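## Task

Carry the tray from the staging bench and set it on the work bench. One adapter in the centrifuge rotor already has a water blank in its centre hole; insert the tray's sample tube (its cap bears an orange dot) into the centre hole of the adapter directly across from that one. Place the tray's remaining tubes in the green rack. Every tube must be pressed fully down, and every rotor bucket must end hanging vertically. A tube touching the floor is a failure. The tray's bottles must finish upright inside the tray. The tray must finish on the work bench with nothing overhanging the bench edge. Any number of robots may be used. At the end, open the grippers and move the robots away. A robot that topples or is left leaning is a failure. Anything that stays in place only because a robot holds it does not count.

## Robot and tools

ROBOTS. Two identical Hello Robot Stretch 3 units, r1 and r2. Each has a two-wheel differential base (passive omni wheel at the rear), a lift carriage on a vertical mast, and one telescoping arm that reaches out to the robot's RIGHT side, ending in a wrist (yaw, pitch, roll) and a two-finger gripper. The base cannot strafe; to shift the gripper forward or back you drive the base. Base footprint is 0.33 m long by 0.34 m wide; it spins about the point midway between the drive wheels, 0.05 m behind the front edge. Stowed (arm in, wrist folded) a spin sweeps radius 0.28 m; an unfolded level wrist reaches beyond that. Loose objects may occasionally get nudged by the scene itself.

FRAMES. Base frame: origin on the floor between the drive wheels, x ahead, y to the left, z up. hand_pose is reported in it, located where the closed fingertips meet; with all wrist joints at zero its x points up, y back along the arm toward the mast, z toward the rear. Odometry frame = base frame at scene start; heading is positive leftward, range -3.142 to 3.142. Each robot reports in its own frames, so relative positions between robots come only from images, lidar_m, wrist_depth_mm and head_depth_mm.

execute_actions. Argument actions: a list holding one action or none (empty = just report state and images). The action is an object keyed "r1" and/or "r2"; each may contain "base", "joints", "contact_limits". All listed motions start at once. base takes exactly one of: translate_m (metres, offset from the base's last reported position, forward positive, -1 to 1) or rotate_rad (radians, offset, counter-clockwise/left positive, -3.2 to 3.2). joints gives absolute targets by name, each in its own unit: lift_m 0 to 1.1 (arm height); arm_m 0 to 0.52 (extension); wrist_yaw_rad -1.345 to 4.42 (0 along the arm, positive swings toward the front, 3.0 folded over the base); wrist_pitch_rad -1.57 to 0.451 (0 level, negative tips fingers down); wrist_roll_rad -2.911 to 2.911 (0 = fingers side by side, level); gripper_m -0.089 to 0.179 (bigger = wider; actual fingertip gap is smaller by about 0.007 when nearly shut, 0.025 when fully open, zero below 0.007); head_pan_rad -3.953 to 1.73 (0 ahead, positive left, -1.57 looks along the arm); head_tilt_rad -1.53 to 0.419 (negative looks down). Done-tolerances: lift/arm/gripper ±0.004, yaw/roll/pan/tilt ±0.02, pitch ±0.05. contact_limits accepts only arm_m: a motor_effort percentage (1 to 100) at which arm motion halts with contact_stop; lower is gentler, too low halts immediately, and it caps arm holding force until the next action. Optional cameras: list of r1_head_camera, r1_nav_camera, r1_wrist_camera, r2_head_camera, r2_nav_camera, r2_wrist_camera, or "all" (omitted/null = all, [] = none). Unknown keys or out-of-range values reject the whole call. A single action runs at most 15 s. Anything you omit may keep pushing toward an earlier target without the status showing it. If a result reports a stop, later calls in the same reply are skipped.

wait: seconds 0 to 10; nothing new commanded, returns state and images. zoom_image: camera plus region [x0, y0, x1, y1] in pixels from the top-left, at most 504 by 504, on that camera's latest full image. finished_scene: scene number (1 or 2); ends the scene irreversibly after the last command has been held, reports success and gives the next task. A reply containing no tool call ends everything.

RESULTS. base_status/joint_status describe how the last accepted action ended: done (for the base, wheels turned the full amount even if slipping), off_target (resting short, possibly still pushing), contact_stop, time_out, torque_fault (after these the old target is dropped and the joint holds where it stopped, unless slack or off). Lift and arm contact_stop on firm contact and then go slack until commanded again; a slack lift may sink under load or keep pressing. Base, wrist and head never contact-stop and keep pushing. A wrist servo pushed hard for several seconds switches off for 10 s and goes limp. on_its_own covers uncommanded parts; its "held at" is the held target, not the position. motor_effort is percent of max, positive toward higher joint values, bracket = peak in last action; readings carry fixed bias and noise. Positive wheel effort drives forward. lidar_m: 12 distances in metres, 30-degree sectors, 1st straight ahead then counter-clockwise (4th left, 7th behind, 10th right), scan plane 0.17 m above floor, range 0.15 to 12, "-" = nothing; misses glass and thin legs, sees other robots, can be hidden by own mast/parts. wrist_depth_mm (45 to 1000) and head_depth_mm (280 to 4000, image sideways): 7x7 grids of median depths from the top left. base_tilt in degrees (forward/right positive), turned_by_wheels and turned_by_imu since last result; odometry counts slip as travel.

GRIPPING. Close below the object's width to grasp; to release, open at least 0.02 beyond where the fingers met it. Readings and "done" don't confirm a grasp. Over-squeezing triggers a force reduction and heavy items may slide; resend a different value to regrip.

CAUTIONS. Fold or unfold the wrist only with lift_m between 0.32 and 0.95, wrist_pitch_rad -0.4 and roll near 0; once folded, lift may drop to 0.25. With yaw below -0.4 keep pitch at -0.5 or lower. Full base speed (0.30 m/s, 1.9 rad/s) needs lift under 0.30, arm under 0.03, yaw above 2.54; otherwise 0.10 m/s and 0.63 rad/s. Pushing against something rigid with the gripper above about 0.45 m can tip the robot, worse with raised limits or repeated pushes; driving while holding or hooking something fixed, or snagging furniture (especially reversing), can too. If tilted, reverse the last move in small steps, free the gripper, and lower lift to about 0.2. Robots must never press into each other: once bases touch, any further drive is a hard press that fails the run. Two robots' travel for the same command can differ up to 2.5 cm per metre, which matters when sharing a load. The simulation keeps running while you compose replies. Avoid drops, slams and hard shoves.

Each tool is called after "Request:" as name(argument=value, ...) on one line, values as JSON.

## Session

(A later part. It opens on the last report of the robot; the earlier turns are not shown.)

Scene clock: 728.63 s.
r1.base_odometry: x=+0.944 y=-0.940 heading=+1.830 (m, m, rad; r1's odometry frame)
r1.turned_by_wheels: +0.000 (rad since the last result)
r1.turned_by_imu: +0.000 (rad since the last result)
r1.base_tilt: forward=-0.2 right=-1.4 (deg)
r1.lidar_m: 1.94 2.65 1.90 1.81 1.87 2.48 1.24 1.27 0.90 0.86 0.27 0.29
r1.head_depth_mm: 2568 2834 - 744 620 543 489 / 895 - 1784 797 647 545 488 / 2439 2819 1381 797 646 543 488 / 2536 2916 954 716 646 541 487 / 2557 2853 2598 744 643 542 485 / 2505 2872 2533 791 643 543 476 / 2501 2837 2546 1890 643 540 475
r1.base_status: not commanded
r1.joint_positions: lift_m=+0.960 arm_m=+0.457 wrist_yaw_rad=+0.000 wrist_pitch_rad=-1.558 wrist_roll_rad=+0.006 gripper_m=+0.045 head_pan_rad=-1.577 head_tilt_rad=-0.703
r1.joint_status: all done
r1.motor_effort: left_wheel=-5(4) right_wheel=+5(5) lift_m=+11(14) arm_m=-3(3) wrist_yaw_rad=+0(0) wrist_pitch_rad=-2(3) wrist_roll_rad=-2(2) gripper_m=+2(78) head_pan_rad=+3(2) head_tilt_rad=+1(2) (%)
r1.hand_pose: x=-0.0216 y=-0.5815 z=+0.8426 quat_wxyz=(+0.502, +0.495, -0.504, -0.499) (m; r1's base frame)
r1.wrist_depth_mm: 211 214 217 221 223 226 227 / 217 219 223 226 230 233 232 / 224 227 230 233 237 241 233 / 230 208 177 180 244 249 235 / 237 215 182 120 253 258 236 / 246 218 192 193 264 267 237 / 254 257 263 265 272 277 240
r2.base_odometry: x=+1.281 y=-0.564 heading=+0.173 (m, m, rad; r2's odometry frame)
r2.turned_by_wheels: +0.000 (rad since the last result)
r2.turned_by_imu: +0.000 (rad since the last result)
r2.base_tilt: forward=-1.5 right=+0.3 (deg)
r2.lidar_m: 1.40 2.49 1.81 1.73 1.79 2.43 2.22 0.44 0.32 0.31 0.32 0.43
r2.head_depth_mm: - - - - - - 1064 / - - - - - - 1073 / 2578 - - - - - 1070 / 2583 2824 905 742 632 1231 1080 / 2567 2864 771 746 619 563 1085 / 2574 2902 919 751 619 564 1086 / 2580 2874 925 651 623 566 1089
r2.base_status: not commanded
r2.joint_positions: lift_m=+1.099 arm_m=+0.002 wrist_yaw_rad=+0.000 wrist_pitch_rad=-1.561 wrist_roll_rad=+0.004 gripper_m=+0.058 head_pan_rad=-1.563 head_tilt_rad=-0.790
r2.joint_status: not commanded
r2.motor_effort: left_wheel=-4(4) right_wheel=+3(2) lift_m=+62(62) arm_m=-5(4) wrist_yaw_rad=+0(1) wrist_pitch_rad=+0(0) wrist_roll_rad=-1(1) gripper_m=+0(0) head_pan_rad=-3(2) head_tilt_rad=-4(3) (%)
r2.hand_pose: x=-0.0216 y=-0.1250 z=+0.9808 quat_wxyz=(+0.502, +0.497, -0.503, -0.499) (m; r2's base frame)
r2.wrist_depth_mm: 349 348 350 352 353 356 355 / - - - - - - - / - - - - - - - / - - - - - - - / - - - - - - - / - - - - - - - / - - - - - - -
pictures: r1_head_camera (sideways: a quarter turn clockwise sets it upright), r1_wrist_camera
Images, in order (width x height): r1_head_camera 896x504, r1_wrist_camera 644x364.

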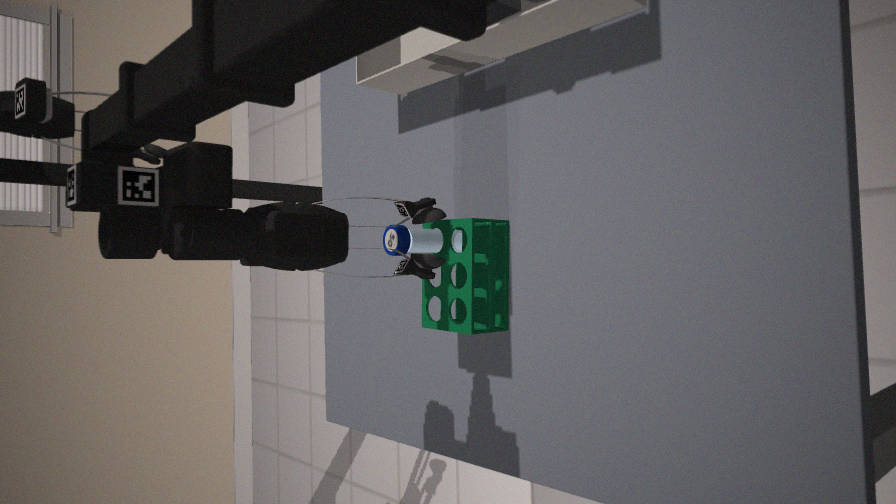

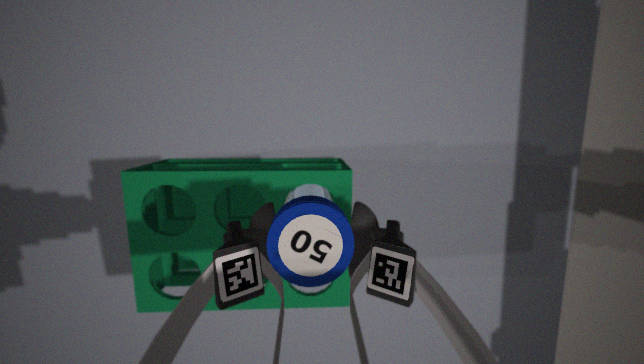

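Request:
execute_actions(actions=[{"r1":{"joints":{"lift_m":1.1}}}], cameras=[])

Request:
execute_actions(actions=[{"r1":{"base":{"translate_m":-0.36},"joints":{"arm_m":0.44,"gripper_m":0.05}}}], cameras=["r1_wrist_camera"])

Scene clock: 740.40 s.
r1.base_odometry: x=+0.944 y=-0.940 heading=+1.830 (m, m, rad; r1's odometry frame)
r1.turned_by_wheels: +0.000 (rad since the last result)
r1.turned_by_imu: +0.001 (rad since the last result)
r1.base_tilt: forward=-0.2 right=-1.3 (deg)
r1.lidar_m: 1.95 2.65 1.90 1.81 1.86 2.48 1.23 1.27 0.90 0.86 0.27 0.29
r1.head_depth_mm: 2566 2944 1046 746 618 545 489 / 960 2929 2610 800 646 543 487 / 2482 2865 1389 798 646 541 487 / 2552 2946 2613 715 644 542 486 / 2552 2886 2541 748 644 542 488 / 2537 2871 2560 794 642 541 475 / 2493 2870 2568 1898 643 541 476
r1.base_status: not commanded
r1.joint_positions: lift_m=+1.100 arm_m=+0.457 wrist_yaw_rad=+0.000 wrist_pitch_rad=-1.558 wrist_roll_rad=+0.006 gripper_m=+0.045 head_pan_rad=-1.577 head_tilt_rad=-0.703
r1.joint_status: all done
r1.motor_effort: left_wheel=-3(4) right_wheel=+3(5) lift_m=+22(21) arm_m=-3(3) wrist_yaw_rad=+0(0) wrist_pitch_rad=-2(1) wrist_roll_rad=-2(2) gripper_m=+0(2) head_pan_rad=+3(3) head_tilt_rad=+0(1) (%)
r1.hand_pose: x=-0.0216 y=-0.5815 z=+0.9819 quat_wxyz=(+0.502, +0.495, -0.504, -0.499) (m; r1's base frame)
r1.wrist_depth_mm: 343 339 348 349 358 360 359 / - 351 357 363 370 362 376 / - 362 368 371 377 381 386 / - 375 348 336 394 369 339 / - 387 386 400 404 372 351 / - 400 411 412 423 403 296 / - 414 419 428 435 404 385
r2.base_odometry: x=+1.281 y=-0.564 heading=+0.173 (m, m, rad; r2's odometry frame)
r2.turned_by_wheels: +0.000 (rad since the last result)
r2.turned_by_imu: +0.000 (rad since the last result)
r2.base_tilt: forward=-1.5 right=+0.3 (deg)
r2.lidar_m: 1.40 2.49 1.80 1.73 1.79 2.43 2.22 0.44 0.32 0.31 0.32 0.43
r2.head_depth_mm: - - - - - - 1061 / - - - - - - 1077 / 2601 - - - - - 1073 / 2579 2842 903 742 633 1230 1084 / 2589 2865 769 747 619 562 1085 / 2578 2861 920 751 621 565 1088 / 2567 2890 923 650 624 565 1096
r2.base_status: not commanded
r2.joint_positions: lift_m=+1.099 arm_m=+0.002 wrist_yaw_rad=+0.000 wrist_pitch_rad=-1.561 wrist_roll_rad=+0.004 gripper_m=+0.058 head_pan_rad=-1.563 head_tilt_rad=-0.790
r2.joint_status: not commanded
r2.motor_effort: left_wheel=-4(4) right_wheel=+3(2) lift_m=+62(62) arm_m=-4(4) wrist_yaw_rad=+0(1) wrist_pitch_rad=+0(0) wrist_roll_rad=-1(1) gripper_m=+0(0) head_pan_rad=-3(3) head_tilt_rad=-2(2) (%)
r2.hand_pose: x=-0.0216 y=-0.1250 z=+0.9808 quat_wxyz=(+0.502, +0.497, -0.503, -0.499) (m; r2's base frame)
r2.wrist_depth_mm: 348 348 350 354 356 352 355 / - - - - - - - / - - - - - - - / - - - - - - - / - - - - - - - / - - - - - - - / - - - - - - -
pictures: none
No camera images: the call's "cameras" was empty. Leave "cameras" out to get every camera's image.

Scene clock: 745.23 s.
r1.base_odometry: x=+1.036 y=-1.288 heading=+1.830 (m, m, rad; r1's odometry frame)
r1.turned_by_wheels: +0.000 (rad since the last result)
r1.turned_by_imu: +0.002 (rad since the last result)
r1.base_tilt: forward=-0.3 right=-1.4 (deg)
r1.lidar_m: 2.29 2.63 1.88 1.80 1.85 2.46 1.07 0.89 0.91 0.87 0.90 0.57
r1.head_depth_mm: 2612 2997 1051 796 629 545 499 / 2620 2906 1040 729 628 544 498 / 2613 2987 998 724 643 542 498 / 2537 3035 1037 664 624 541 499 / 2531 2795 1444 718 621 541 497 / 2483 2899 2551 795 627 541 487 / 2531 2865 2558 794 642 542 484
r1.base_status: done
r1.joint_positions: lift_m=+1.100 arm_m=+0.440 wrist_yaw_rad=+0.000 wrist_pitch_rad=-1.558 wrist_roll_rad=+0.006 gripper_m=+0.050 head_pan_rad=-1.577 head_tilt_rad=-0.703
r1.joint_status: all done
r1.motor_effort: left_wheel=-3(8) right_wheel=+3(3) lift_m=+22(22) arm_m=-3(5) wrist_yaw_rad=+0(0) wrist_pitch_rad=-2(2) wrist_roll_rad=-2(2) gripper_m=+1(32) head_pan_rad=+2(3) head_tilt_rad=+1(1) (%)
r1.hand_pose: x=-0.0216 y=-0.5645 z=+0.9819 quat_wxyz=(+0.502, +0.495, -0.504, -0.499) (m; r1's base frame)
r1.wrist_depth_mm: 336 336 345 351 242 206 367 / 349 348 355 362 309 370 376 / 359 356 366 369 369 384 392 / 368 371 320 321 329 396 405 / 382 383 378 325 386 411 418 / 395 397 253 410 410 425 434 / 408 410 230 400 393 440 449
r2.base_odometry: x=+1.281 y=-0.564 heading=+0.173 (m, m, rad; r2's odometry frame)
r2.turned_by_wheels: +0.000 (rad since the last result)
r2.turned_by_imu: +0.000 (rad since the last result)
r2.base_tilt: forward=-1.5 right=+0.3 (deg)
r2.lidar_m: 1.41 2.48 1.80 1.73 1.79 2.43 2.22 0.44 0.32 0.31 0.32 0.43
r2.head_depth_mm: - - - - - - 1066 / - - - - - - 1071 / 2573 - - - - - 1066 / 2556 2838 905 742 632 1234 1077 / 2490 2743 767 746 618 562 1083 / 502 2845 920 748 620 563 1088 / 2532 2882 928 651 623 567 1088
r2.base_status: not commanded
r2.joint_positions: lift_m=+1.099 arm_m=+0.002 wrist_yaw_rad=+0.000 wrist_pitch_rad=-1.561 wrist_roll_rad=+0.004 gripper_m=+0.058 head_pan_rad=-1.563 head_tilt_rad=-0.790
r2.joint_status: not commanded
r2.motor_effort: left_wheel=-4(4) right_wheel=+3(3) lift_m=+62(62) arm_m=-4(5) wrist_yaw_rad=+0(0) wrist_pitch_rad=+0(0) wrist_roll_rad=-2(1) gripper_m=+0(0) head_pan_rad=-3(3) head_tilt_rad=-3(3) (%)
r2.hand_pose: x=-0.0216 y=-0.1250 z=+0.9808 quat_wxyz=(+0.502, +0.497, -0.503, -0.499) (m; r2's base frame)
r2.wrist_depth_mm: 349 350 352 352 353 355 358 / - - - - - - - / - - - - - - - / - - - - - - - / - - - - - - - / - - - - - - - / - - - - - - -
pictures: r1_wrist_camera
Images, in order (width x height): r1_wrist_camera 644x364.

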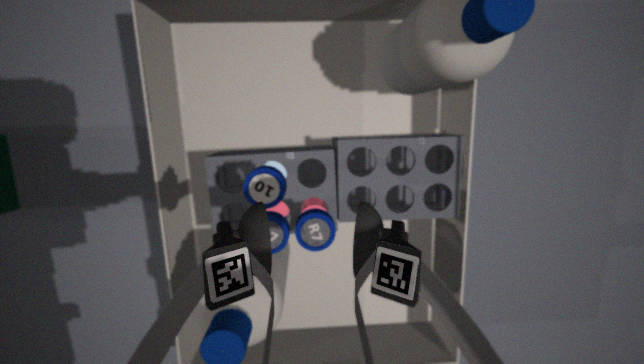

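Request:
execute_actions(actions=[{"r1":{"joints":{"arm_m":0.40,"wrist_roll_rad":1.561}}}], cameras=[])

Request:
execute_actions(actions=[{"r1":{"joints":{"lift_m":1.02}}}], cameras=["r1_wrist_camera"])

Scene clock: 751.97 s.
r1.base_odometry: x=+1.036 y=-1.288 heading=+1.830 (m, m, rad; r1's odometry frame)
r1.turned_by_wheels: +0.000 (rad since the last result)
r1.turned_by_imu: +0.001 (rad since the last result)
r1.base_tilt: forward=-0.3 right=-1.4 (deg)
r1.lidar_m: 2.31 2.64 1.89 1.80 1.85 2.48 1.06 0.89 0.91 0.87 0.90 0.57
r1.head_depth_mm: 2576 2996 1047 798 629 544 499 / 2635 3016 1043 729 626 542 497 / 2632 2956 1038 727 642 541 498 / 2473 3025 2612 664 623 543 498 / 2540 2801 1447 717 621 542 496 / 2486 2910 2548 793 626 540 486 / 2506 2861 2529 791 642 540 486
r1.base_status: not commanded
r1.joint_positions: lift_m=+1.100 arm_m=+0.400 wrist_yaw_rad=+0.000 wrist_pitch_rad=-1.558 wrist_roll_rad=+1.556 gripper_m=+0.050 head_pan_rad=-1.577 head_tilt_rad=-0.703
r1.joint_status: all done
r1.motor_effort: left_wheel=-3(3) right_wheel=+3(3) lift_m=+22(22) arm_m=-3(6) wrist_yaw_rad=+0(0) wrist_pitch_rad=-2(2) wrist_roll_rad=+1(2) gripper_m=+1(1) head_pan_rad=+2(3) head_tilt_rad=+1(0) (%)
r1.hand_pose: x=-0.0215 y=-0.5242 z=+0.9819 quat_wxyz=(+0.005, +0.005, -0.711, -0.703) (m; r1's base frame)
r1.wrist_depth_mm: 193 259 293 329 351 357 - / 226 267 350 358 362 371 - / 358 357 360 368 375 384 - / 369 372 373 322 384 398 - / 381 380 386 288 399 410 - / 396 378 367 353 371 428 - / 407 409 421 424 435 437 -
r2.base_odometry: x=+1.281 y=-0.564 heading=+0.173 (m, m, rad; r2's odometry frame)
r2.turned_by_wheels: +0.000 (rad since the last result)
r2.turned_by_imu: +0.000 (rad since the last result)
r2.base_tilt: forward=-1.5 right=+0.3 (deg)
r2.lidar_m: 1.40 2.48 1.80 1.73 1.78 2.43 2.23 0.44 0.32 0.31 0.32 0.43
r2.head_depth_mm: - - - - - - 1063 / - - - - - - 1073 / 2588 - - - - - 1065 / 2569 2849 903 742 632 1232 1082 / 2469 2776 773 747 619 563 1084 / 569 2771 918 749 620 564 1089 / 2480 2862 925 650 623 566 1090
r2.base_status: not commanded
r2.joint_positions: lift_m=+1.099 arm_m=+0.002 wrist_yaw_rad=+0.000 wrist_pitch_rad=-1.561 wrist_roll_rad=+0.004 gripper_m=+0.058 head_pan_rad=-1.563 head_tilt_rad=-0.790
r2.joint_status: not commanded
r2.motor_effort: left_wheel=-4(4) right_wheel=+3(3) lift_m=+62(62) arm_m=-4(4) wrist_yaw_rad=+0(0) wrist_pitch_rad=+0(0) wrist_roll_rad=-1(1) gripper_m=+0(0) head_pan_rad=-3(3) head_tilt_rad=-2(4) (%)
r2.hand_pose: x=-0.0216 y=-0.1250 z=+0.9808 quat_wxyz=(+0.502, +0.497, -0.503, -0.499) (m; r2's base frame)
r2.wrist_depth_mm: 349 350 353 351 353 357 353 / - - - - - - - / - - - - - - - / - - - - - - - / - - - - - - - / - - - - - - - / - - - - - - -
pictures: none
No camera images: the call's "cameras" was empty. Leave "cameras" out to get every camera's image.

Scene clock: 753.53 s.
r1.base_odometry: x=+1.036 y=-1.288 heading=+1.830 (m, m, rad; r1's odometry frame)
r1.turned_by_wheels: +0.000 (rad since the last result)
r1.turned_by_imu: +0.000 (rad since the last result)
r1.base_tilt: forward=-0.4 right=-1.5 (deg)
r1.lidar_m: 2.30 2.64 1.88 1.80 1.85 2.47 1.07 0.89 0.92 0.87 0.90 0.57
r1.head_depth_mm: - 3082 1045 800 630 543 498 / - 3018 996 728 628 544 498 / - - 916 727 643 541 498 / 2509 - 993 663 625 544 496 / 2526 2833 1435 719 621 542 497 / 2487 2862 2560 790 626 542 486 / 2532 2828 2561 793 641 540 485
r1.base_status: not commanded
r1.joint_positions: lift_m=+1.020 arm_m=+0.400 wrist_yaw_rad=+0.000 wrist_pitch_rad=-1.558 wrist_roll_rad=+1.557 gripper_m=+0.050 head_pan_rad=-1.577 head_tilt_rad=-0.703
r1.joint_status: all done
r1.motor_effort: left_wheel=-3(3) right_wheel=+3(3) lift_m=+14(22) arm_m=-3(3) wrist_yaw_rad=+0(0) wrist_pitch_rad=-2(2) wrist_roll_rad=+2(2) gripper_m=+1(1) head_pan_rad=+2(3) head_tilt_rad=+2(2) (%)
r1.hand_pose: x=-0.0215 y=-0.5242 z=+0.9025 quat_wxyz=(+0.005, +0.005, -0.711, -0.703) (m; r1's base frame)
r1.wrist_depth_mm: 170 259 216 269 276 266 286 / 196 268 246 279 286 267 298 / 265 283 257 288 294 268 306 / 264 292 238 240 304 288 317 / 263 300 301 192 315 291 330 / 263 309 222 188 321 312 341 / 269 305 290 276 170 314 356
r2.base_odometry: x=+1.281 y=-0.564 heading=+0.173 (m, m, rad; r2's odometry frame)
r2.turned_by_wheels: +0.000 (rad since the last result)
r2.turned_by_imu: +0.000 (rad since the last result)
r2.base_tilt: forward=-1.5 right=+0.3 (deg)
r2.lidar_m: 1.40 2.49 1.80 1.73 1.79 2.42 2.22 0.44 0.32 0.31 0.32 0.43
r2.head_depth_mm: - - - - - - 1064 / - - - - - - 1073 / 2570 - - - - - 1070 / 2568 2853 903 742 633 1232 1079 / 2456 1345 759 746 620 562 1082 / 558 2755 917 751 620 565 1093 / 2546 2897 923 650 623 566 1094
r2.base_status: not commanded
r2.joint_positions: lift_m=+1.099 arm_m=+0.002 wrist_yaw_rad=+0.000 wrist_pitch_rad=-1.561 wrist_roll_rad=+0.004 gripper_m=+0.058 head_pan_rad=-1.563 head_tilt_rad=-0.790
r2.joint_status: not commanded
r2.motor_effort: left_wheel=-4(4) right_wheel=+3(3) lift_m=+62(62) arm_m=-4(4) wrist_yaw_rad=+0(0) wrist_pitch_rad=+0(0) wrist_roll_rad=-1(2) gripper_m=+0(0) head_pan_rad=-3(3) head_tilt_rad=-3(4) (%)
r2.hand_pose: x=-0.0216 y=-0.1250 z=+0.9808 quat_wxyz=(+0.502, +0.497, -0.503, -0.499) (m; r2's base frame)
r2.wrist_depth_mm: 349 349 348 351 353 355 359 / - - - - - - - / - - - - - - - / - - - - - - - / - - - - - - - / - - - - - - - / - - - - - - -
pictures: r1_wrist_camera
Images, in order (width x height): r1_wrist_camera 644x364.

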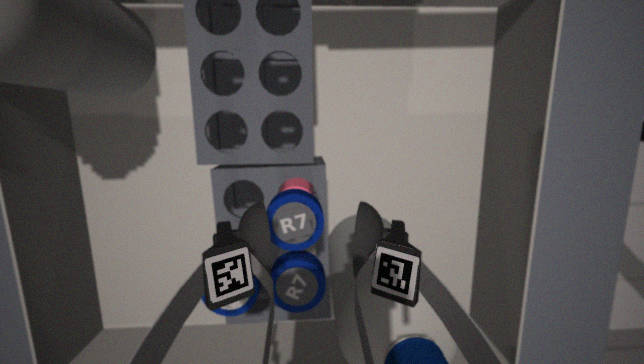

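Request:
execute_actions(actions=[{"r1":{"base":{"translate_m":0.004},"joints":{"arm_m":0.411,"gripper_m":0.045}}}], cameras=[])

Request:
execute_actions(actions=[{"r1":{"joints":{"lift_m":0.962}}}], cameras=["r1_wrist_camera","r1_head_camera"])

Scene clock: 760.87 s.
r1.base_odometry: x=+1.035 y=-1.284 heading=+1.829 (m, m, rad; r1's odometry frame)
r1.turned_by_wheels: +0.000 (rad since the last result)
r1.turned_by_imu: +0.001 (rad since the last result)
r1.base_tilt: forward=-0.3 right=-1.4 (deg)
r1.lidar_m: 2.30 2.63 1.88 1.80 1.85 2.48 1.07 0.89 0.91 0.87 0.90 0.56
r1.head_depth_mm: - 3063 1047 802 631 543 500 / - 2930 1021 727 637 543 498 / - - 992 728 643 544 497 / 2508 - 996 656 624 544 497 / 2484 2854 1411 739 622 543 496 / 2469 2899 2594 793 626 539 486 / 2522 2867 2563 792 641 540 486
r1.base_status: done
r1.joint_positions: lift_m=+1.020 arm_m=+0.411 wrist_yaw_rad=+0.000 wrist_pitch_rad=-1.558 wrist_roll_rad=+1.557 gripper_m=+0.045 head_pan_rad=-1.577 head_tilt_rad=-0.703
r1.joint_status: all done
r1.motor_effort: left_wheel=-3(4) right_wheel=+3(7) lift_m=+14(14) arm_m=+3(5) wrist_yaw_rad=+0(0) wrist_pitch_rad=-2(1) wrist_roll_rad=+1(2) gripper_m=+0(30) head_pan_rad=+3(3) head_tilt_rad=+0(1) (%)
r1.hand_pose: x=-0.0215 y=-0.5345 z=+0.9025 quat_wxyz=(+0.005, +0.005, -0.711, -0.703) (m; r1's base frame)
r1.wrist_depth_mm: 159 222 217 266 278 278 286 / 202 262 271 278 286 282 296 / 251 284 259 287 295 287 306 / 251 290 293 236 305 286 317 / 250 300 302 183 311 287 326 / 265 313 284 189 178 310 342 / 275 295 297 296 169 290 352
r2.base_odometry: x=+1.281 y=-0.564 heading=+0.173 (m, m, rad; r2's odometry frame)
r2.turned_by_wheels: +0.000 (rad since the last result)
r2.turned_by_imu: +0.000 (rad since the last result)
r2.base_tilt: forward=-1.5 right=+0.2 (deg)
r2.lidar_m: 1.40 2.49 1.80 1.73 1.79 2.43 2.22 0.44 0.32 0.31 0.32 0.43
r2.head_depth_mm: - - - - - - 1063 / - - - - - - 1077 / 2566 - - - - - 1066 / 2565 2874 903 743 633 1232 1076 / 2449 1322 756 745 619 562 1084 / 545 2749 918 748 622 563 1090 / 2508 2887 924 651 624 566 1094
r2.base_status: not commanded
r2.joint_positions: lift_m=+1.099 arm_m=+0.002 wrist_yaw_rad=+0.000 wrist_pitch_rad=-1.561 wrist_roll_rad=+0.004 gripper_m=+0.058 head_pan_rad=-1.563 head_tilt_rad=-0.790
r2.joint_status: not commanded
r2.motor_effort: left_wheel=-4(4) right_wheel=+3(3) lift_m=+63(62) arm_m=-5(4) wrist_yaw_rad=-2(1) wrist_pitch_rad=+0(0) wrist_roll_rad=-2(2) gripper_m=+0(0) head_pan_rad=-3(3) head_tilt_rad=-2(3) (%)
r2.hand_pose: x=-0.0216 y=-0.1250 z=+0.9808 quat_wxyz=(+0.502, +0.497, -0.503, -0.499) (m; r2's base frame)
r2.wrist_depth_mm: 350 349 350 350 350 351 354 / - - - - - - - / - - - - - - - / - - - - - - - / - - - - - - - / - - - - - - - / - - - - - - -
pictures: none
No camera images: the call's "cameras" was empty. Leave "cameras" out to get every camera's image.

Scene clock: 762.23 s.
r1.base_odometry: x=+1.035 y=-1.284 heading=+1.829 (m, m, rad; r1's odometry frame)
r1.turned_by_wheels: +0.000 (rad since the last result)
r1.turned_by_imu: +0.000 (rad since the last result)
r1.base_tilt: forward=-0.3 right=-1.3 (deg)
r1.lidar_m: 2.29 2.64 1.88 1.80 1.85 2.47 1.07 0.89 0.91 0.87 0.90 0.56
r1.head_depth_mm: 2590 2839 - 801 634 544 500 / 2537 - 1001 727 638 545 498 / 2494 - 990 727 643 543 498 / 2563 2926 - 645 625 542 497 / 2523 2865 1410 740 624 542 496 / 2466 2883 2544 794 627 542 486 / 2585 2881 2543 791 643 541 486
r1.base_status: not commanded
r1.joint_positions: lift_m=+0.962 arm_m=+0.411 wrist_yaw_rad=+0.000 wrist_pitch_rad=-1.558 wrist_roll_rad=+1.557 gripper_m=+0.045 head_pan_rad=-1.577 head_tilt_rad=-0.703
r1.joint_status: all done
r1.motor_effort: left_wheel=-3(3) right_wheel=+3(3) lift_m=+12(17) arm_m=+3(4) wrist_yaw_rad=+0(0) wrist_pitch_rad=-2(2) wrist_roll_rad=+1(1) gripper_m=+0(0) head_pan_rad=+3(3) head_tilt_rad=+1(1) (%)
r1.hand_pose: x=-0.0215 y=-0.5345 z=+0.8446 quat_wxyz=(+0.005, +0.005, -0.711, -0.703) (m; r1's base frame)
r1.wrist_depth_mm: 159 203 162 216 223 225 194 / 201 219 167 219 229 233 195 / 224 226 198 228 236 238 194 / 230 234 177 179 244 247 196 / 238 241 218 121 250 254 206 / 244 250 191 125 168 262 216 / 248 257 127 129 135 144 229
r2.base_odometry: x=+1.281 y=-0.564 heading=+0.173 (m, m, rad; r2's odometry frame)
r2.turned_by_wheels: +0.000 (rad since the last result)
r2.turned_by_imu: +0.000 (rad since the last result)
r2.base_tilt: forward=-1.5 right=+0.3 (deg)
r2.lidar_m: 1.40 2.49 1.80 1.73 1.79 2.43 2.23 0.44 0.32 0.31 0.32 0.43
r2.head_depth_mm: - - - - - - 1065 / - - - - - - 1074 / 2578 - - - - - 1071 / 2582 2825 906 742 631 1227 1081 / 2466 1293 754 747 619 562 1082 / 548 645 920 750 621 565 1085 / 533 2833 925 649 623 566 1090
r2.base_status: not commanded
r2.joint_positions: lift_m=+1.099 arm_m=+0.002 wrist_yaw_rad=+0.000 wrist_pitch_rad=-1.561 wrist_roll_rad=+0.004 gripper_m=+0.058 head_pan_rad=-1.563 head_tilt_rad=-0.790
r2.joint_status: not commanded
r2.motor_effort: left_wheel=-4(4) right_wheel=+3(3) lift_m=+62(62) arm_m=-4(4) wrist_yaw_rad=-1(1) wrist_pitch_rad=+0(0) wrist_roll_rad=-1(1) gripper_m=+0(0) head_pan_rad=-3(3) head_tilt_rad=-4(3) (%)
r2.hand_pose: x=-0.0216 y=-0.1250 z=+0.9808 quat_wxyz=(+0.502, +0.497, -0.503, -0.499) (m; r2's base frame)
r2.wrist_depth_mm: 350 348 349 352 352 354 353 / - - - - - - - / - - - - - - - / - - - - - - - / - - - - - - - / - - - - - - - / - - - - - - -
pictures: r1_head_camera (sideways: a quarter turn clockwise sets it upright), r1_wrist_camera
Images, in order (width x height): r1_head_camera 896x504, r1_wrist_camera 644x364.

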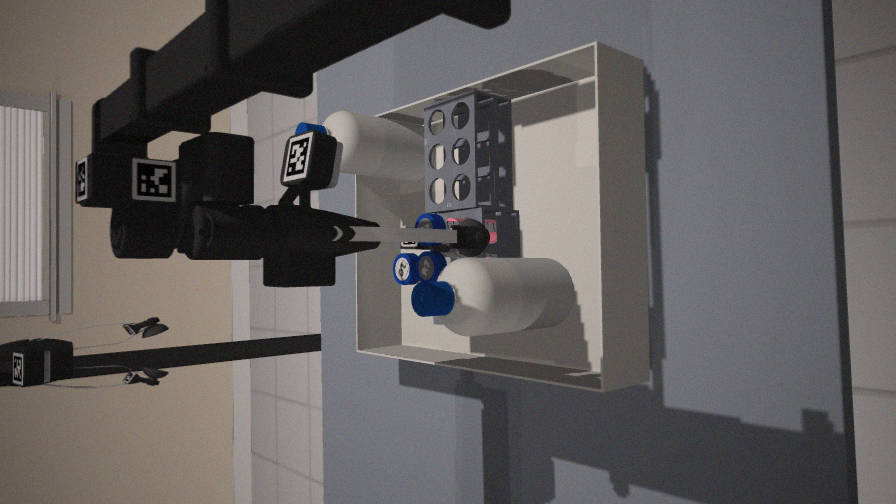

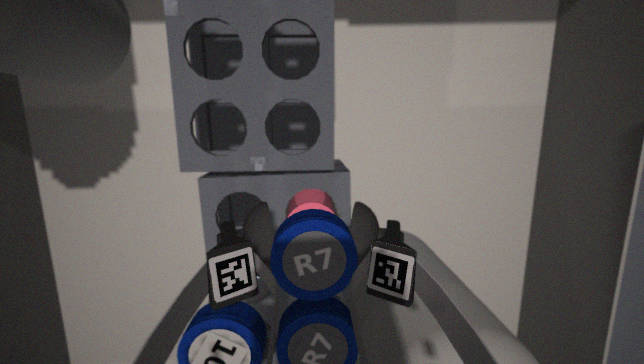

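Request:
execute_actions(actions=[{"r1":{"joints":{"gripper_m":-0.008}}}], cameras=[])

Request:
execute_actions(actions=[{"r1":{"joints":{"lift_m":1.1}}}], cameras=["r1_head_camera"])

Request:
execute_actions(actions=[{"r1":{"joints":{"arm_m":0.47}}}], cameras=[])

Request:
execute_actions(actions=[{"r1":{"base":{"translate_m":0.355}}}], cameras=[])

Request:
execute_actions(actions=[{"r1":{"joints":{"arm_m":0.415,"wrist_roll_rad":0.002}}}], cameras=[])

Request:
execute_actions(actions=[{"r1":{"joints":{"lift_m":1.02}}}], cameras=["r1_head_camera","r1_wrist_camera"])

Scene clock: 771.33 s.
r1.base_odometry: x=+1.035 y=-1.284 heading=+1.829 (m, m, rad; r1's odometry frame)
r1.turned_by_wheels: +0.000 (rad since the last result)
r1.turned_by_imu: +0.001 (rad since the last result)
r1.base_tilt: forward=-0.3 right=-1.3 (deg)
r1.lidar_m: 2.29 2.63 1.88 1.79 1.85 2.47 1.07 0.89 0.91 0.87 0.90 0.56
r1.head_depth_mm: 2611 2863 - 802 632 544 498 / 2563 - 1002 727 635 543 498 / 2528 - 920 727 643 544 498 / 2560 2874 - 646 626 542 498 / 2530 2889 1418 741 625 541 496 / 2484 2856 2578 791 626 541 486 / 2523 2857 2573 794 644 542 487
r1.base_status: not commanded
r1.joint_positions: lift_m=+0.962 arm_m=+0.411 wrist_yaw_rad=+0.000 wrist_pitch_rad=-1.556 wrist_roll_rad=+1.559 gripper_m=-0.007 head_pan_rad=-1.577 head_tilt_rad=-0.703
r1.joint_status: all done
r1.motor_effort: left_wheel=-3(3) right_wheel=+2(3) lift_m=+12(12) arm_m=+4(4) wrist_yaw_rad=+0(0) wrist_pitch_rad=-3(4) wrist_roll_rad=+0(1) gripper_m=-17(89) head_pan_rad=+2(3) head_tilt_rad=+2(2) (%)
r1.hand_pose: x=-0.0215 y=-0.5351 z=+0.8445 quat_wxyz=(+0.004, +0.004, -0.712, -0.702) (m; r1's base frame)
r1.wrist_depth_mm: 158 204 162 192 223 225 195 / 200 220 168 172 230 232 195 / 226 228 199 227 236 240 196 / 232 235 179 180 245 247 197 / 238 243 238 121 251 254 207 / 246 251 208 124 169 261 217 / 246 259 128 130 137 136 219
r2.base_odometry: x=+1.281 y=-0.564 heading=+0.173 (m, m, rad; r2's odometry frame)
r2.turned_by_wheels: +0.000 (rad since the last result)
r2.turned_by_imu: +0.000 (rad since the last result)
r2.base_tilt: forward=-1.5 right=+0.2 (deg)
r2.lidar_m: 1.40 2.49 1.80 1.73 1.79 2.43 2.23 0.44 0.32 0.31 0.32 0.43
r2.head_depth_mm: - - - - - - 1060 / - - - - - - 1076 / 2583 - - - - - 1071 / 2574 2844 905 741 632 1233 1076 / 2478 1292 754 744 617 563 1080 / 548 648 919 749 620 564 1089 / 533 2907 926 651 623 566 1089
r2.base_status: not commanded
r2.joint_positions: lift_m=+1.099 arm_m=+0.002 wrist_yaw_rad=+0.000 wrist_pitch_rad=-1.561 wrist_roll_rad=+0.004 gripper_m=+0.058 head_pan_rad=-1.563 head_tilt_rad=-0.790
r2.joint_status: not commanded
r2.motor_effort: left_wheel=-4(4) right_wheel=+3(3) lift_m=+62(62) arm_m=-4(4) wrist_yaw_rad=+0(0) wrist_pitch_rad=+0(0) wrist_roll_rad=-2(1) gripper_m=+0(0) head_pan_rad=-3(3) head_tilt_rad=-3(2) (%)
r2.hand_pose: x=-0.0216 y=-0.1250 z=+0.9808 quat_wxyz=(+0.502, +0.497, -0.503, -0.499) (m; r2's base frame)
r2.wrist_depth_mm: 348 350 349 348 354 353 356 / - - - - - - - / - - - - - - - / - - - - - - - / - - - - - - - / - - - - - - - / - - - - - - -
pictures: none
No camera images: the call's "cameras" was empty. Leave "cameras" out to get every camera's image.

Scene clock: 773.43 s.
r1.base_odometry: x=+1.035 y=-1.284 heading=+1.829 (m, m, rad; r1's odometry frame)
r1.turned_by_wheels: +0.000 (rad since the last result)
r1.turned_by_imu: +0.000 (rad since the last result)
r1.base_tilt: forward=-0.2 right=-1.3 (deg)
r1.lidar_m: 2.29 2.64 1.89 1.79 1.85 2.48 1.07 0.89 0.91 0.87 0.90 0.56
r1.head_depth_mm: 2562 2977 1048 798 632 544 499 / 2632 2973 995 727 637 545 498 / 2614 2979 994 726 644 542 497 / - 2985 1039 663 626 542 498 / 2523 2815 1417 743 623 543 496 / 2493 2866 2548 794 626 540 485 / 2500 2906 2541 794 645 540 487
r1.base_status: not commanded
r1.joint_positions: lift_m=+1.100 arm_m=+0.411 wrist_yaw_rad=+0.000 wrist_pitch_rad=-1.556 wrist_roll_rad=+1.559 gripper_m=-0.007 head_pan_rad=-1.577 head_tilt_rad=-0.703
r1.joint_status: all done
r1.motor_effort: left_wheel=-3(2) right_wheel=+2(2) lift_m=+22(21) arm_m=+3(3) wrist_yaw_rad=+0(0) wrist_pitch_rad=-3(3) wrist_roll_rad=+0(1) gripper_m=-13(17) head_pan_rad=+2(3) head_tilt_rad=+2(2) (%)
r1.hand_pose: x=-0.0215 y=-0.5351 z=+0.9818 quat_wxyz=(+0.004, +0.004, -0.712, -0.702) (m; r1's base frame)
r1.wrist_depth_mm: 189 222 305 308 344 354 - / 348 260 351 353 363 366 - / 359 356 363 362 374 380 - / 369 365 376 360 390 394 - / 381 381 389 120 396 407 - / 395 371 398 266 364 423 - / 409 413 423 427 436 437 -
r2.base_odometry: x=+1.281 y=-0.564 heading=+0.173 (m, m, rad; r2's odometry frame)
r2.turned_by_wheels: +0.000 (rad since the last result)
r2.turned_by_imu: +0.000 (rad since the last result)
r2.base_tilt: forward=-1.5 right=+0.2 (deg)
r2.lidar_m: 1.40 2.48 1.80 1.73 1.79 2.42 2.22 0.44 0.32 0.31 0.32 0.43
r2.head_depth_mm: - - - - - - 1062 / - - - - - - 1078 / 2573 - - - - - 1069 / 2579 2858 903 742 633 1232 1080 / 2468 2742 775 745 618 563 1082 / 551 2768 917 748 621 565 1090 / 2497 2891 923 652 623 567 1093
r2.base_status: not commanded
r2.joint_positions: lift_m=+1.099 arm_m=+0.002 wrist_yaw_rad=+0.000 wrist_pitch_rad=-1.561 wrist_roll_rad=+0.004 gripper_m=+0.058 head_pan_rad=-1.563 head_tilt_rad=-0.790
r2.joint_status: not commanded
r2.motor_effort: left_wheel=-4(4) right_wheel=+3(3) lift_m=+62(62) arm_m=-4(4) wrist_yaw_rad=+0(1) wrist_pitch_rad=+0(0) wrist_roll_rad=-2(1) gripper_m=+0(0) head_pan_rad=-3(3) head_tilt_rad=-3(3) (%)
r2.hand_pose: x=-0.0216 y=-0.1250 z=+0.9808 quat_wxyz=(+0.502, +0.497, -0.503, -0.499) (m; r2's base frame)
r2.wrist_depth_mm: 349 351 352 353 353 353 355 / - - - - - - - / - - - - - - - / - - - - - - - / - - - - - - - / - - - - - - - / - - - - - - -
pictures: r1_head_camera (sideways: a quarter turn clockwise sets it upright)
Images, in order (width x height): r1_head_camera 896x504.

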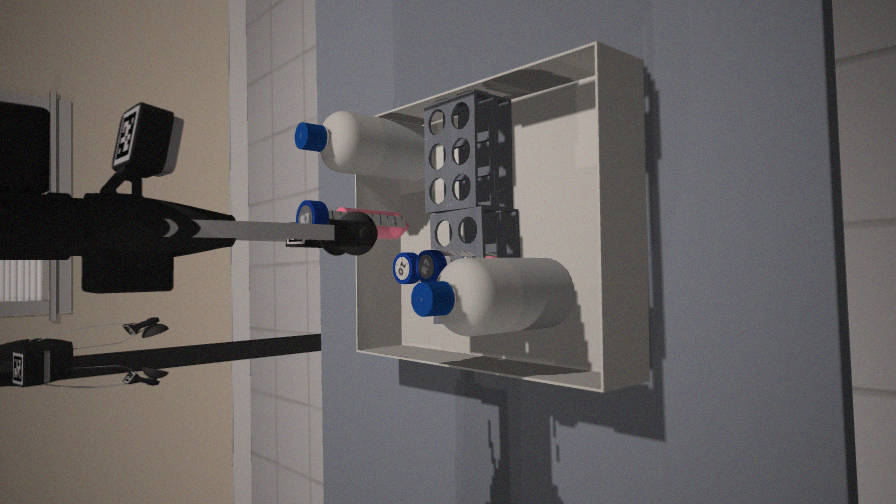

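Scene clock: 775.00 s.
r1.base_odometry: x=+1.035 y=-1.284 heading=+1.829 (m, m, rad; r1's odometry frame)
r1.turned_by_wheels: +0.000 (rad since the last result)
r1.turned_by_imu: +0.000 (rad since the last result)
r1.base_tilt: forward=-0.3 right=-1.3 (deg)
r1.lidar_m: 2.30 2.63 1.88 1.79 1.85 2.48 1.07 0.89 0.91 0.87 0.90 0.56
r1.head_depth_mm: 2618 2952 1042 801 631 546 498 / 2563 2959 1000 726 639 541 497 / 2576 3005 1039 726 644 542 498 / - 2926 994 676 626 542 496 / 2498 2830 1409 740 624 541 497 / 2481 2892 2569 789 628 540 486 / 2546 2851 2529 793 642 541 485
r1.base_status: not commanded
r1.joint_positions: lift_m=+1.100 arm_m=+0.470 wrist_yaw_rad=+0.000 wrist_pitch_rad=-1.556 wrist_roll_rad=+1.559 gripper_m=-0.007 head_pan_rad=-1.577 head_tilt_rad=-0.703
r1.joint_status: all done
r1.motor_effort: left_wheel=-2(3) right_wheel=+2(2) lift_m=+22(22) arm_m=+4(4) wrist_yaw_rad=+0(1) wrist_pitch_rad=-3(3) wrist_roll_rad=+0(0) gripper_m=-15(14) head_pan_rad=+2(2) head_tilt_rad=+2(1) (%)
r1.hand_pose: x=-0.0215 y=-0.5940 z=+0.9818 quat_wxyz=(+0.004, +0.004, -0.712, -0.702) (m; r1's base frame)
r1.wrist_depth_mm: 339 195 242 295 342 331 365 / 348 346 302 305 365 363 373 / 360 361 366 337 375 376 390 / 372 371 374 324 386 384 405 / 381 386 388 119 265 361 417 / 396 399 367 347 256 339 438 / 408 411 420 429 432 441 -
r2.base_odometry: x=+1.281 y=-0.564 heading=+0.173 (m, m, rad; r2's odometry frame)
r2.turned_by_wheels: +0.000 (rad since the last result)
r2.turned_by_imu: +0.000 (rad since the last result)
r2.base_tilt: forward=-1.5 right=+0.3 (deg)
r2.lidar_m: 1.40 2.49 1.81 1.73 1.79 2.43 2.22 0.44 0.32 0.31 0.32 0.43
r2.head_depth_mm: - - - - - - 1067 / - - - - - - 1076 / 2591 - - - - - 1071 / 2576 2854 901 742 632 1232 1079 / 2446 2807 778 747 618 562 1084 / 497 2772 914 748 620 564 1088 / 2497 2873 926 650 624 567 1088
r2.base_status: not commanded
r2.joint_positions: lift_m=+1.099 arm_m=+0.002 wrist_yaw_rad=+0.000 wrist_pitch_rad=-1.561 wrist_roll_rad=+0.004 gripper_m=+0.058 head_pan_rad=-1.563 head_tilt_rad=-0.790
r2.joint_status: not commanded
r2.motor_effort: left_wheel=-4(4) right_wheel=+3(3) lift_m=+62(62) arm_m=-4(4) wrist_yaw_rad=+1(1) wrist_pitch_rad=+0(0) wrist_roll_rad=-2(1) gripper_m=+0(0) head_pan_rad=-3(3) head_tilt_rad=-2(4) (%)
r2.hand_pose: x=-0.0216 y=-0.1250 z=+0.9808 quat_wxyz=(+0.502, +0.497, -0.503, -0.499) (m; r2's base frame)
r2.wrist_depth_mm: 349 347 350 351 352 352 354 / - - - - - - - / - - - - - - - / - - - - - - - / - - - - - - - / - - - - - - - / - - - - - - -
pictures: none
No camera images: the call's "cameras" was empty. Leave "cameras" out to get every camera's image.

Scene clock: 779.87 s.
r1.base_odometry: x=+0.944 y=-0.941 heading=+1.829 (m, m, rad; r1's odometry frame)
r1.turned_by_wheels: +0.000 (rad since the last result)
r1.turned_by_imu: +0.000 (rad since the last result)
r1.base_tilt: forward=-0.2 right=-1.4 (deg)
r1.lidar_m: 1.94 2.65 1.90 1.81 1.87 2.49 1.23 1.26 0.90 0.86 0.27 0.29
r1.head_depth_mm: 2569 2980 1041 742 616 544 488 / 936 2949 2602 798 647 544 487 / 2507 2862 1414 797 647 543 487 / - 2948 993 719 647 543 487 / 2531 2842 2566 745 644 541 487 / 2540 2860 2576 796 641 541 477 / 2521 2827 2548 1898 642 541 476
r1.base_status: done
r1.joint_positions: lift_m=+1.100 arm_m=+0.470 wrist_yaw_rad=+0.000 wrist_pitch_rad=-1.556 wrist_roll_rad=+1.559 gripper_m=-0.007 head_pan_rad=-1.577 head_tilt_rad=-0.703
r1.joint_status: not commanded
r1.motor_effort: left_wheel=-3(3) right_wheel=+3(7) lift_m=+22(22) arm_m=+3(3) wrist_yaw_rad=+0(0) wrist_pitch_rad=-2(3) wrist_roll_rad=+1(0) gripper_m=-14(14) head_pan_rad=+2(3) head_tilt_rad=+2(1) (%)
r1.hand_pose: x=-0.0215 y=-0.5940 z=+0.9818 quat_wxyz=(+0.004, +0.004, -0.712, -0.702) (m; r1's base frame)
r1.wrist_depth_mm: 339 342 347 350 355 363 365 / 348 351 359 363 368 372 377 / 358 363 368 375 380 383 390 / 369 373 378 326 389 394 401 / 382 392 391 119 405 412 417 / 397 399 405 413 421 425 434 / 412 409 419 425 432 440 -
r2.base_odometry: x=+1.281 y=-0.564 heading=+0.173 (m, m, rad; r2's odometry frame)
r2.turned_by_wheels: +0.000 (rad since the last result)
r2.turned_by_imu: +0.000 (rad since the last result)
r2.base_tilt: forward=-1.5 right=+0.2 (deg)
r2.lidar_m: 1.41 2.48 1.80 1.73 1.79 2.42 2.23 0.44 0.32 0.31 0.32 0.43
r2.head_depth_mm: - - - - - - 1066 / - - - - - - 1075 / 2586 - - - - - 1067 / 2574 2845 905 742 632 1229 1084 / 2569 2853 779 746 618 563 1083 / 2561 2854 916 750 620 564 1089 / 2587 2857 926 652 622 567 1093
r2.base_status: not commanded
r2.joint_positions: lift_m=+1.099 arm_m=+0.002 wrist_yaw_rad=+0.000 wrist_pitch_rad=-1.561 wrist_roll_rad=+0.004 gripper_m=+0.058 head_pan_rad=-1.563 head_tilt_rad=-0.790
r2.joint_status: not commanded
r2.motor_effort: left_wheel=-4(4) right_wheel=+3(2) lift_m=+62(62) arm_m=-4(4) wrist_yaw_rad=+1(1) wrist_pitch_rad=+0(0) wrist_roll_rad=-1(1) gripper_m=+0(0) head_pan_rad=-3(3) head_tilt_rad=-3(3) (%)
r2.hand_pose: x=-0.0216 y=-0.1250 z=+0.9808 quat_wxyz=(+0.502, +0.497, -0.503, -0.499) (m; r2's base frame)
r2.wrist_depth_mm: 346 348 348 351 352 355 357 / - - - - - - - / - - - - - - - / - - - - - - - / - - - - - - - / - - - - - - - / - - - - - - -
pictures: none
No camera images: the call's "cameras" was empty. Leave "cameras" out to get every camera's image.

Scene clock: 781.40 s.
r1.base_odometry: x=+0.944 y=-0.941 heading=+1.829 (m, m, rad; r1's odometry frame)
r1.turned_by_wheels: +0.000 (rad since the last result)
r1.turned_by_imu: +0.000 (rad since the last result)
r1.base_tilt: forward=-0.2 right=-1.4 (deg)
r1.lidar_m: 1.94 2.65 1.89 1.81 1.86 2.49 1.23 1.27 0.90 0.86 0.27 0.29
r1.head_depth_mm: 2553 3007 1047 744 618 544 489 / 2564 2942 2566 799 648 544 487 / 2537 2870 2584 795 646 541 487 / 2549 3022 991 717 642 542 488 / 2530 2853 2562 743 645 542 488 / 2518 2873 2540 792 642 542 476 / 2514 2836 2567 1881 644 540 475
r1.base_status: not commanded
r1.joint_positions: lift_m=+1.100 arm_m=+0.415 wrist_yaw_rad=+0.000 wrist_pitch_rad=-1.556 wrist_roll_rad=+0.007 gripper_m=-0.007 head_pan_rad=-1.577 head_tilt_rad=-0.703
r1.joint_status: all done
r1.motor_effort: left_wheel=-2(3) right_wheel=+3(3) lift_m=+22(22) arm_m=-3(5) wrist_yaw_rad=+1(0) wrist_pitch_rad=-3(3) wrist_roll_rad=-2(2) gripper_m=-15(14) head_pan_rad=+2(1) head_tilt_rad=+0(1) (%)
r1.hand_pose: x=-0.0216 y=-0.5400 z=+0.9818 quat_wxyz=(+0.502, +0.495, -0.505, -0.498) (m; r1's base frame)
r1.wrist_depth_mm: 342 345 345 351 357 354 365 / - 354 358 363 368 360 373 / - 364 315 318 381 364 357 / - 375 350 371 392 363 337 / - 386 389 120 405 372 302 / - 397 406 415 426 421 347 / - 412 420 427 435 434 393
r2.base_odometry: x=+1.281 y=-0.564 heading=+0.173 (m, m, rad; r2's odometry frame)
r2.turned_by_wheels: +0.000 (rad since the last result)
r2.turned_by_imu: +0.000 (rad since the last result)
r2.base_tilt: forward=-1.4 right=+0.3 (deg)
r2.lidar_m: 1.40 2.48 1.79 1.73 1.79 2.42 2.22 0.44 0.32 0.31 0.32 0.43
r2.head_depth_mm: - - - - - - 1064 / - - - - - - 1076 / 2610 - - - - - 1069 / 2577 2824 903 743 632 1236 1082 / 2588 2867 779 745 617 563 1087 / 2578 2873 919 748 620 564 1083 / 2537 2891 925 651 624 567 1089
r2.base_status: not commanded
r2.joint_positions: lift_m=+1.099 arm_m=+0.002 wrist_yaw_rad=+0.000 wrist_pitch_rad=-1.561 wrist_roll_rad=+0.004 gripper_m=+0.058 head_pan_rad=-1.563 head_tilt_rad=-0.790
r2.joint_status: not commanded
r2.motor_effort: left_wheel=-4(4) right_wheel=+3(3) lift_m=+62(62) arm_m=-4(4) wrist_yaw_rad=+0(1) wrist_pitch_rad=+0(0) wrist_roll_rad=-2(1) gripper_m=+0(0) head_pan_rad=-3(3) head_tilt_rad=-3(3) (%)
r2.hand_pose: x=-0.0216 y=-0.1250 z=+0.9808 quat_wxyz=(+0.502, +0.497, -0.503, -0.499) (m; r2's base frame)
r2.wrist_depth_mm: 348 350 351 351 355 350 356 / - - - - - - - / - - - - - - - / - - - - - - - / - - - - - - - / - - - - - - - / - - - - - - -
pictures: none
No camera images: the call's "cameras" was empty. Leave "cameras" out to get every camera's image.

Scene clock: 782.97 s.
r1.base_odometry: x=+0.944 y=-0.941 heading=+1.829 (m, m, rad; r1's odometry frame)
r1.turned_by_wheels: +0.000 (rad since the last result)
r1.turned_by_imu: +0.000 (rad since the last result)
r1.base_tilt: forward=-0.2 right=-1.4 (deg)
r1.lidar_m: 1.95 2.65 1.89 1.81 1.86 2.49 1.23 1.27 0.90 0.86 0.27 0.29
r1.head_depth_mm: - 3116 1046 744 618 543 489 / - 2955 2556 797 646 544 488 / - 2950 1427 797 645 543 488 / 2509 2838 996 711 646 542 486 / 2527 2947 2547 746 644 542 486 / 2530 2856 2543 794 641 542 475 / 2523 2855 2568 1879 640 540 476
r1.base_status: not commanded
r1.joint_positions: lift_m=+1.020 arm_m=+0.415 wrist_yaw_rad=+0.000 wrist_pitch_rad=-1.556 wrist_roll_rad=+0.007 gripper_m=-0.007 head_pan_rad=-1.577 head_tilt_rad=-0.703
r1.joint_status: all done
r1.motor_effort: left_wheel=-3(3) right_wheel=+3(3) lift_m=+14(22) arm_m=-3(3) wrist_yaw_rad=+0(0) wrist_pitch_rad=-3(2) wrist_roll_rad=-2(2) gripper_m=-14(13) head_pan_rad=+3(2) head_tilt_rad=+1(2) (%)
r1.hand_pose: x=-0.0216 y=-0.5400 z=+0.9024 quat_wxyz=(+0.502, +0.495, -0.505, -0.498) (m; r1's base frame)
r1.wrist_depth_mm: 265 269 273 277 280 282 250 / 273 276 281 285 288 291 252 / 281 283 234 173 298 299 255 / 290 292 265 242 307 310 258 / 301 303 305 119 320 320 269 / 312 314 319 324 330 328 272 / 325 322 328 333 345 338 343
r2.base_odometry: x=+1.281 y=-0.564 heading=+0.173 (m, m, rad; r2's odometry frame)
r2.turned_by_wheels: +0.000 (rad since the last result)
r2.turned_by_imu: +0.000 (rad since the last result)
r2.base_tilt: forward=-1.5 right=+0.3 (deg)
r2.lidar_m: 1.40 2.48 1.80 1.73 1.79 2.42 2.22 0.44 0.32 0.31 0.32 0.43
r2.head_depth_mm: - - - - - - 1066 / - - - - - - 1072 / 2595 - - - - - 1069 / 2590 2872 907 742 632 1237 1079 / 2576 2868 778 746 618 563 1083 / 2562 2900 918 751 621 564 1091 / 2576 2889 923 651 623 566 1091
r2.base_status: not commanded
r2.joint_positions: lift_m=+1.099 arm_m=+0.002 wrist_yaw_rad=+0.000 wrist_pitch_rad=-1.561 wrist_roll_rad=+0.004 gripper_m=+0.058 head_pan_rad=-1.563 head_tilt_rad=-0.790
r2.joint_status: not commanded
r2.motor_effort: left_wheel=-4(4) right_wheel=+3(3) lift_m=+62(62) arm_m=-4(4) wrist_yaw_rad=+0(0) wrist_pitch_rad=+0(0) wrist_roll_rad=-1(1) gripper_m=-1(0) head_pan_rad=-4(3) head_tilt_rad=-4(4) (%)
r2.hand_pose: x=-0.0216 y=-0.1250 z=+0.9808 quat_wxyz=(+0.502, +0.497, -0.503, -0.499) (m; r2's base frame)
r2.wrist_depth_mm: 350 351 348 350 355 352 355 / - - - - - - - / - - - - - - - / - - - - - - - / - - - - - - - / - - - - - - - / - - - - - - -
pictures: r1_head_camera (sideways: a quarter turn clockwise sets it upright), r1_wrist_camera
Images, in order (width x height): r1_head_camera 896x504, r1_wrist_camera 644x364.

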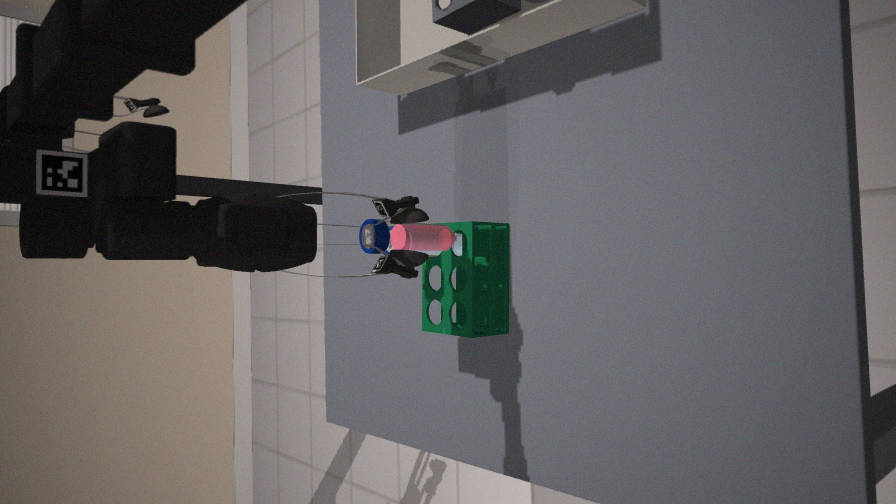

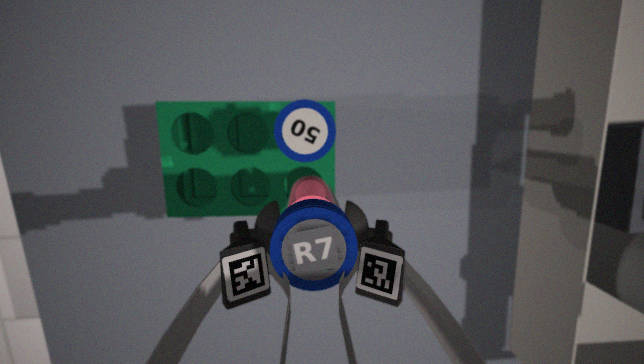

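Request:
execute_actions(actions=[{"r1":{"base":{"translate_m":0.008}}}], cameras=[])

Request:
execute_actions(actions=[{"r1":{"joints":{"lift_m":0.99}}}], cameras=["r1_head_camera","r1_wrist_camera"])

Scene clock: 790.20 s.
r1.base_odometry: x=+0.942 y=-0.933 heading=+1.829 (m, m, rad; r1's odometry frame)
r1.turned_by_wheels: +0.000 (rad since the last result)
r1.turned_by_imu: +0.001 (rad since the last result)
r1.base_tilt: forward=-0.3 right=-1.4 (deg)
r1.lidar_m: 1.93 2.65 1.90 1.81 1.86 2.50 1.24 1.27 0.90 0.86 0.27 2.10
r1.head_depth_mm: - 3104 1045 762 630 543 489 / - 2910 2565 801 644 544 489 / - 2944 1404 797 647 543 489 / 2509 2867 991 716 644 542 488 / 2537 2938 2562 744 644 541 487 / 2516 2879 2576 792 643 540 477 / 2523 2854 2553 1886 644 541 475
r1.base_status: done
r1.joint_positions: lift_m=+1.020 arm_m=+0.415 wrist_yaw_rad=+0.000 wrist_pitch_rad=-1.556 wrist_roll_rad=+0.006 gripper_m=-0.007 head_pan_rad=-1.577 head_tilt_rad=-0.703
r1.joint_status: not commanded
r1.motor_effort: left_wheel=-3(5) right_wheel=+3(7) lift_m=+14(14) arm_m=-3(3) wrist_yaw_rad=+0(0) wrist_pitch_rad=-3(3) wrist_roll_rad=-2(2) gripper_m=-14(15) head_pan_rad=+3(3) head_tilt_rad=+2(2) (%)
r1.hand_pose: x=-0.0216 y=-0.5400 z=+0.9024 quat_wxyz=(+0.502, +0.495, -0.505, -0.498) (m; r1's base frame)
r1.wrist_depth_mm: 264 268 273 275 280 284 249 / 274 276 280 285 288 291 251 / 282 285 260 173 299 301 255 / 291 292 259 239 308 311 266 / 300 305 307 119 317 319 268 / 313 312 319 324 331 332 281 / - 322 331 335 341 342 329
r2.base_odometry: x=+1.281 y=-0.564 heading=+0.173 (m, m, rad; r2's odometry frame)
r2.turned_by_wheels: +0.000 (rad since the last result)
r2.turned_by_imu: +0.000 (rad since the last result)
r2.base_tilt: forward=-1.5 right=+0.2 (deg)
r2.lidar_m: 1.41 2.48 1.81 1.72 1.79 2.42 2.23 0.44 0.32 0.31 0.32 0.43
r2.head_depth_mm: - - - - - - 1063 / - - - - - - 1075 / 2580 - - - - - 1069 / 2572 2828 904 742 630 1232 1081 / 2578 2862 779 747 619 561 1085 / 2583 2900 918 749 620 565 1085 / 2579 2863 926 652 623 566 1090
r2.base_status: not commanded
r2.joint_positions: lift_m=+1.099 arm_m=+0.002 wrist_yaw_rad=+0.000 wrist_pitch_rad=-1.561 wrist_roll_rad=+0.004 gripper_m=+0.058 head_pan_rad=-1.563 head_tilt_rad=-0.790
r2.joint_status: not commanded
r2.motor_effort: left_wheel=-4(4) right_wheel=+3(3) lift_m=+62(62) arm_m=-4(4) wrist_yaw_rad=+0(0) wrist_pitch_rad=+0(0) wrist_roll_rad=-2(1) gripper_m=+0(0) head_pan_rad=-3(4) head_tilt_rad=-4(3) (%)
r2.hand_pose: x=-0.0216 y=-0.1250 z=+0.9808 quat_wxyz=(+0.502, +0.497, -0.503, -0.499) (m; r2's base frame)
r2.wrist_depth_mm: 348 350 349 352 353 354 357 / - - - - - - - / - - - - - - - / - - - - - - - / - - - - - - - / - - - - - - - / - - - - - - -
pictures: none
No camera images: the call's "cameras" was empty. Leave "cameras" out to get every camera's image.

Scene clock: 791.27 s.
r1.base_odometry: x=+0.942 y=-0.933 heading=+1.829 (m, m, rad; r1's odometry frame)
r1.turned_by_wheels: +0.000 (rad since the last result)
r1.turned_by_imu: +0.000 (rad since the last result)
r1.base_tilt: forward=-0.3 right=-1.4 (deg)
r1.lidar_m: 1.93 2.66 1.90 1.81 1.85 2.49 1.24 1.27 0.90 0.86 0.26 2.11
r1.head_depth_mm: 2541 - 999 754 629 545 488 / 855 2991 2541 799 646 544 488 / 2432 1358 1385 797 644 544 487 / 2471 2858 959 704 644 543 488 / 2525 2915 2543 745 645 542 487 / 2520 2874 2573 796 644 541 476 / 2515 2861 2533 1906 642 540 476
r1.base_status: not commanded
r1.joint_positions: lift_m=+0.990 arm_m=+0.415 wrist_yaw_rad=+0.000 wrist_pitch_rad=-1.556 wrist_roll_rad=+0.006 gripper_m=-0.007 head_pan_rad=-1.577 head_tilt_rad=-0.703
r1.joint_status: all done
r1.motor_effort: left_wheel=-3(3) right_wheel=+3(3) lift_m=+14(14) arm_m=-3(3) wrist_yaw_rad=+0(0) wrist_pitch_rad=-3(3) wrist_roll_rad=-2(2) gripper_m=-14(13) head_pan_rad=+2(2) head_tilt_rad=+1(1) (%)
r1.hand_pose: x=-0.0216 y=-0.5400 z=+0.8724 quat_wxyz=(+0.502, +0.495, -0.505, -0.498) (m; r1's base frame)
r1.wrist_depth_mm: 238 241 244 248 251 255 239 / 246 248 250 255 258 264 239 / 254 252 252 143 267 272 241 / 260 261 208 208 277 282 243 / 268 272 275 119 286 289 244 / 277 281 285 291 296 300 257 / 288 290 297 300 305 310 259
r2.base_odometry: x=+1.281 y=-0.564 heading=+0.173 (m, m, rad; r2's odometry frame)
r2.turned_by_wheels: +0.000 (rad since the last result)
r2.turned_by_imu: +0.000 (rad since the last result)
r2.base_tilt: forward=-1.5 right=+0.3 (deg)
r2.lidar_m: 1.41 2.48 1.80 1.73 1.79 2.42 2.22 0.44 0.32 0.31 0.32 0.43
r2.head_depth_mm: - - - - - - 1062 / - - - - - - 1076 / 2566 - - - - - 1067 / 2579 2874 903 742 632 1231 1081 / 2592 2856 778 745 619 562 1081 / 2610 2873 920 750 622 565 1091 / 2570 2864 926 651 624 567 1089
r2.base_status: not commanded
r2.joint_positions: lift_m=+1.099 arm_m=+0.002 wrist_yaw_rad=+0.000 wrist_pitch_rad=-1.561 wrist_roll_rad=+0.004 gripper_m=+0.058 head_pan_rad=-1.563 head_tilt_rad=-0.790
r2.joint_status: not commanded
r2.motor_effort: left_wheel=-4(4) right_wheel=+3(3) lift_m=+62(62) arm_m=-4(5) wrist_yaw_rad=+1(0) wrist_pitch_rad=+0(0) wrist_roll_rad=-1(1) gripper_m=+0(0) head_pan_rad=-4(3) head_tilt_rad=-3(3) (%)
r2.hand_pose: x=-0.0216 y=-0.1250 z=+0.9808 quat_wxyz=(+0.502, +0.497, -0.503, -0.499) (m; r2's base frame)
r2.wrist_depth_mm: 352 349 351 352 350 354 353 / - - - - - - - / - - - - - - - / - - - - - - - / - - - - - - - / - - - - - - - / - - - - - - -
pictures: r1_head_camera (sideways: a quarter turn clockwise sets it upright), r1_wrist_camera
Images, in order (width x height): r1_head_camera 896x504, r1_wrist_camera 644x364.

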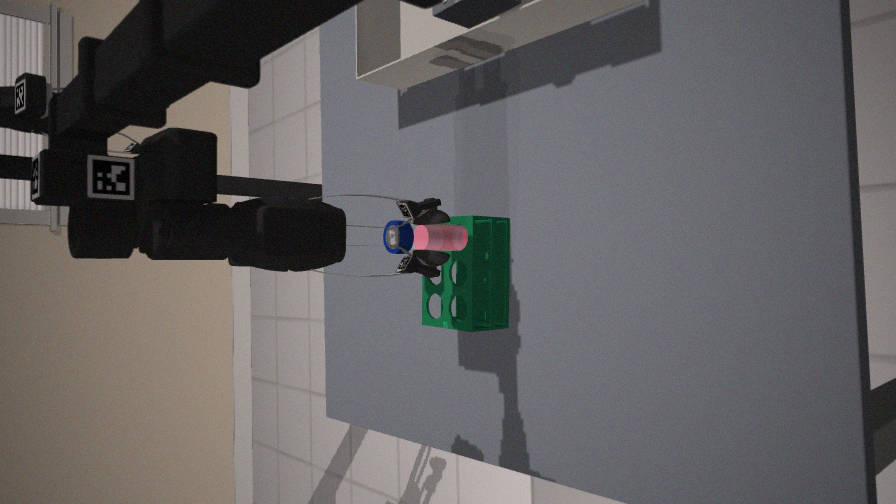

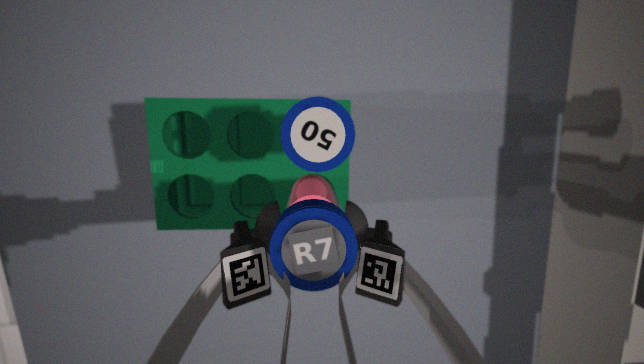

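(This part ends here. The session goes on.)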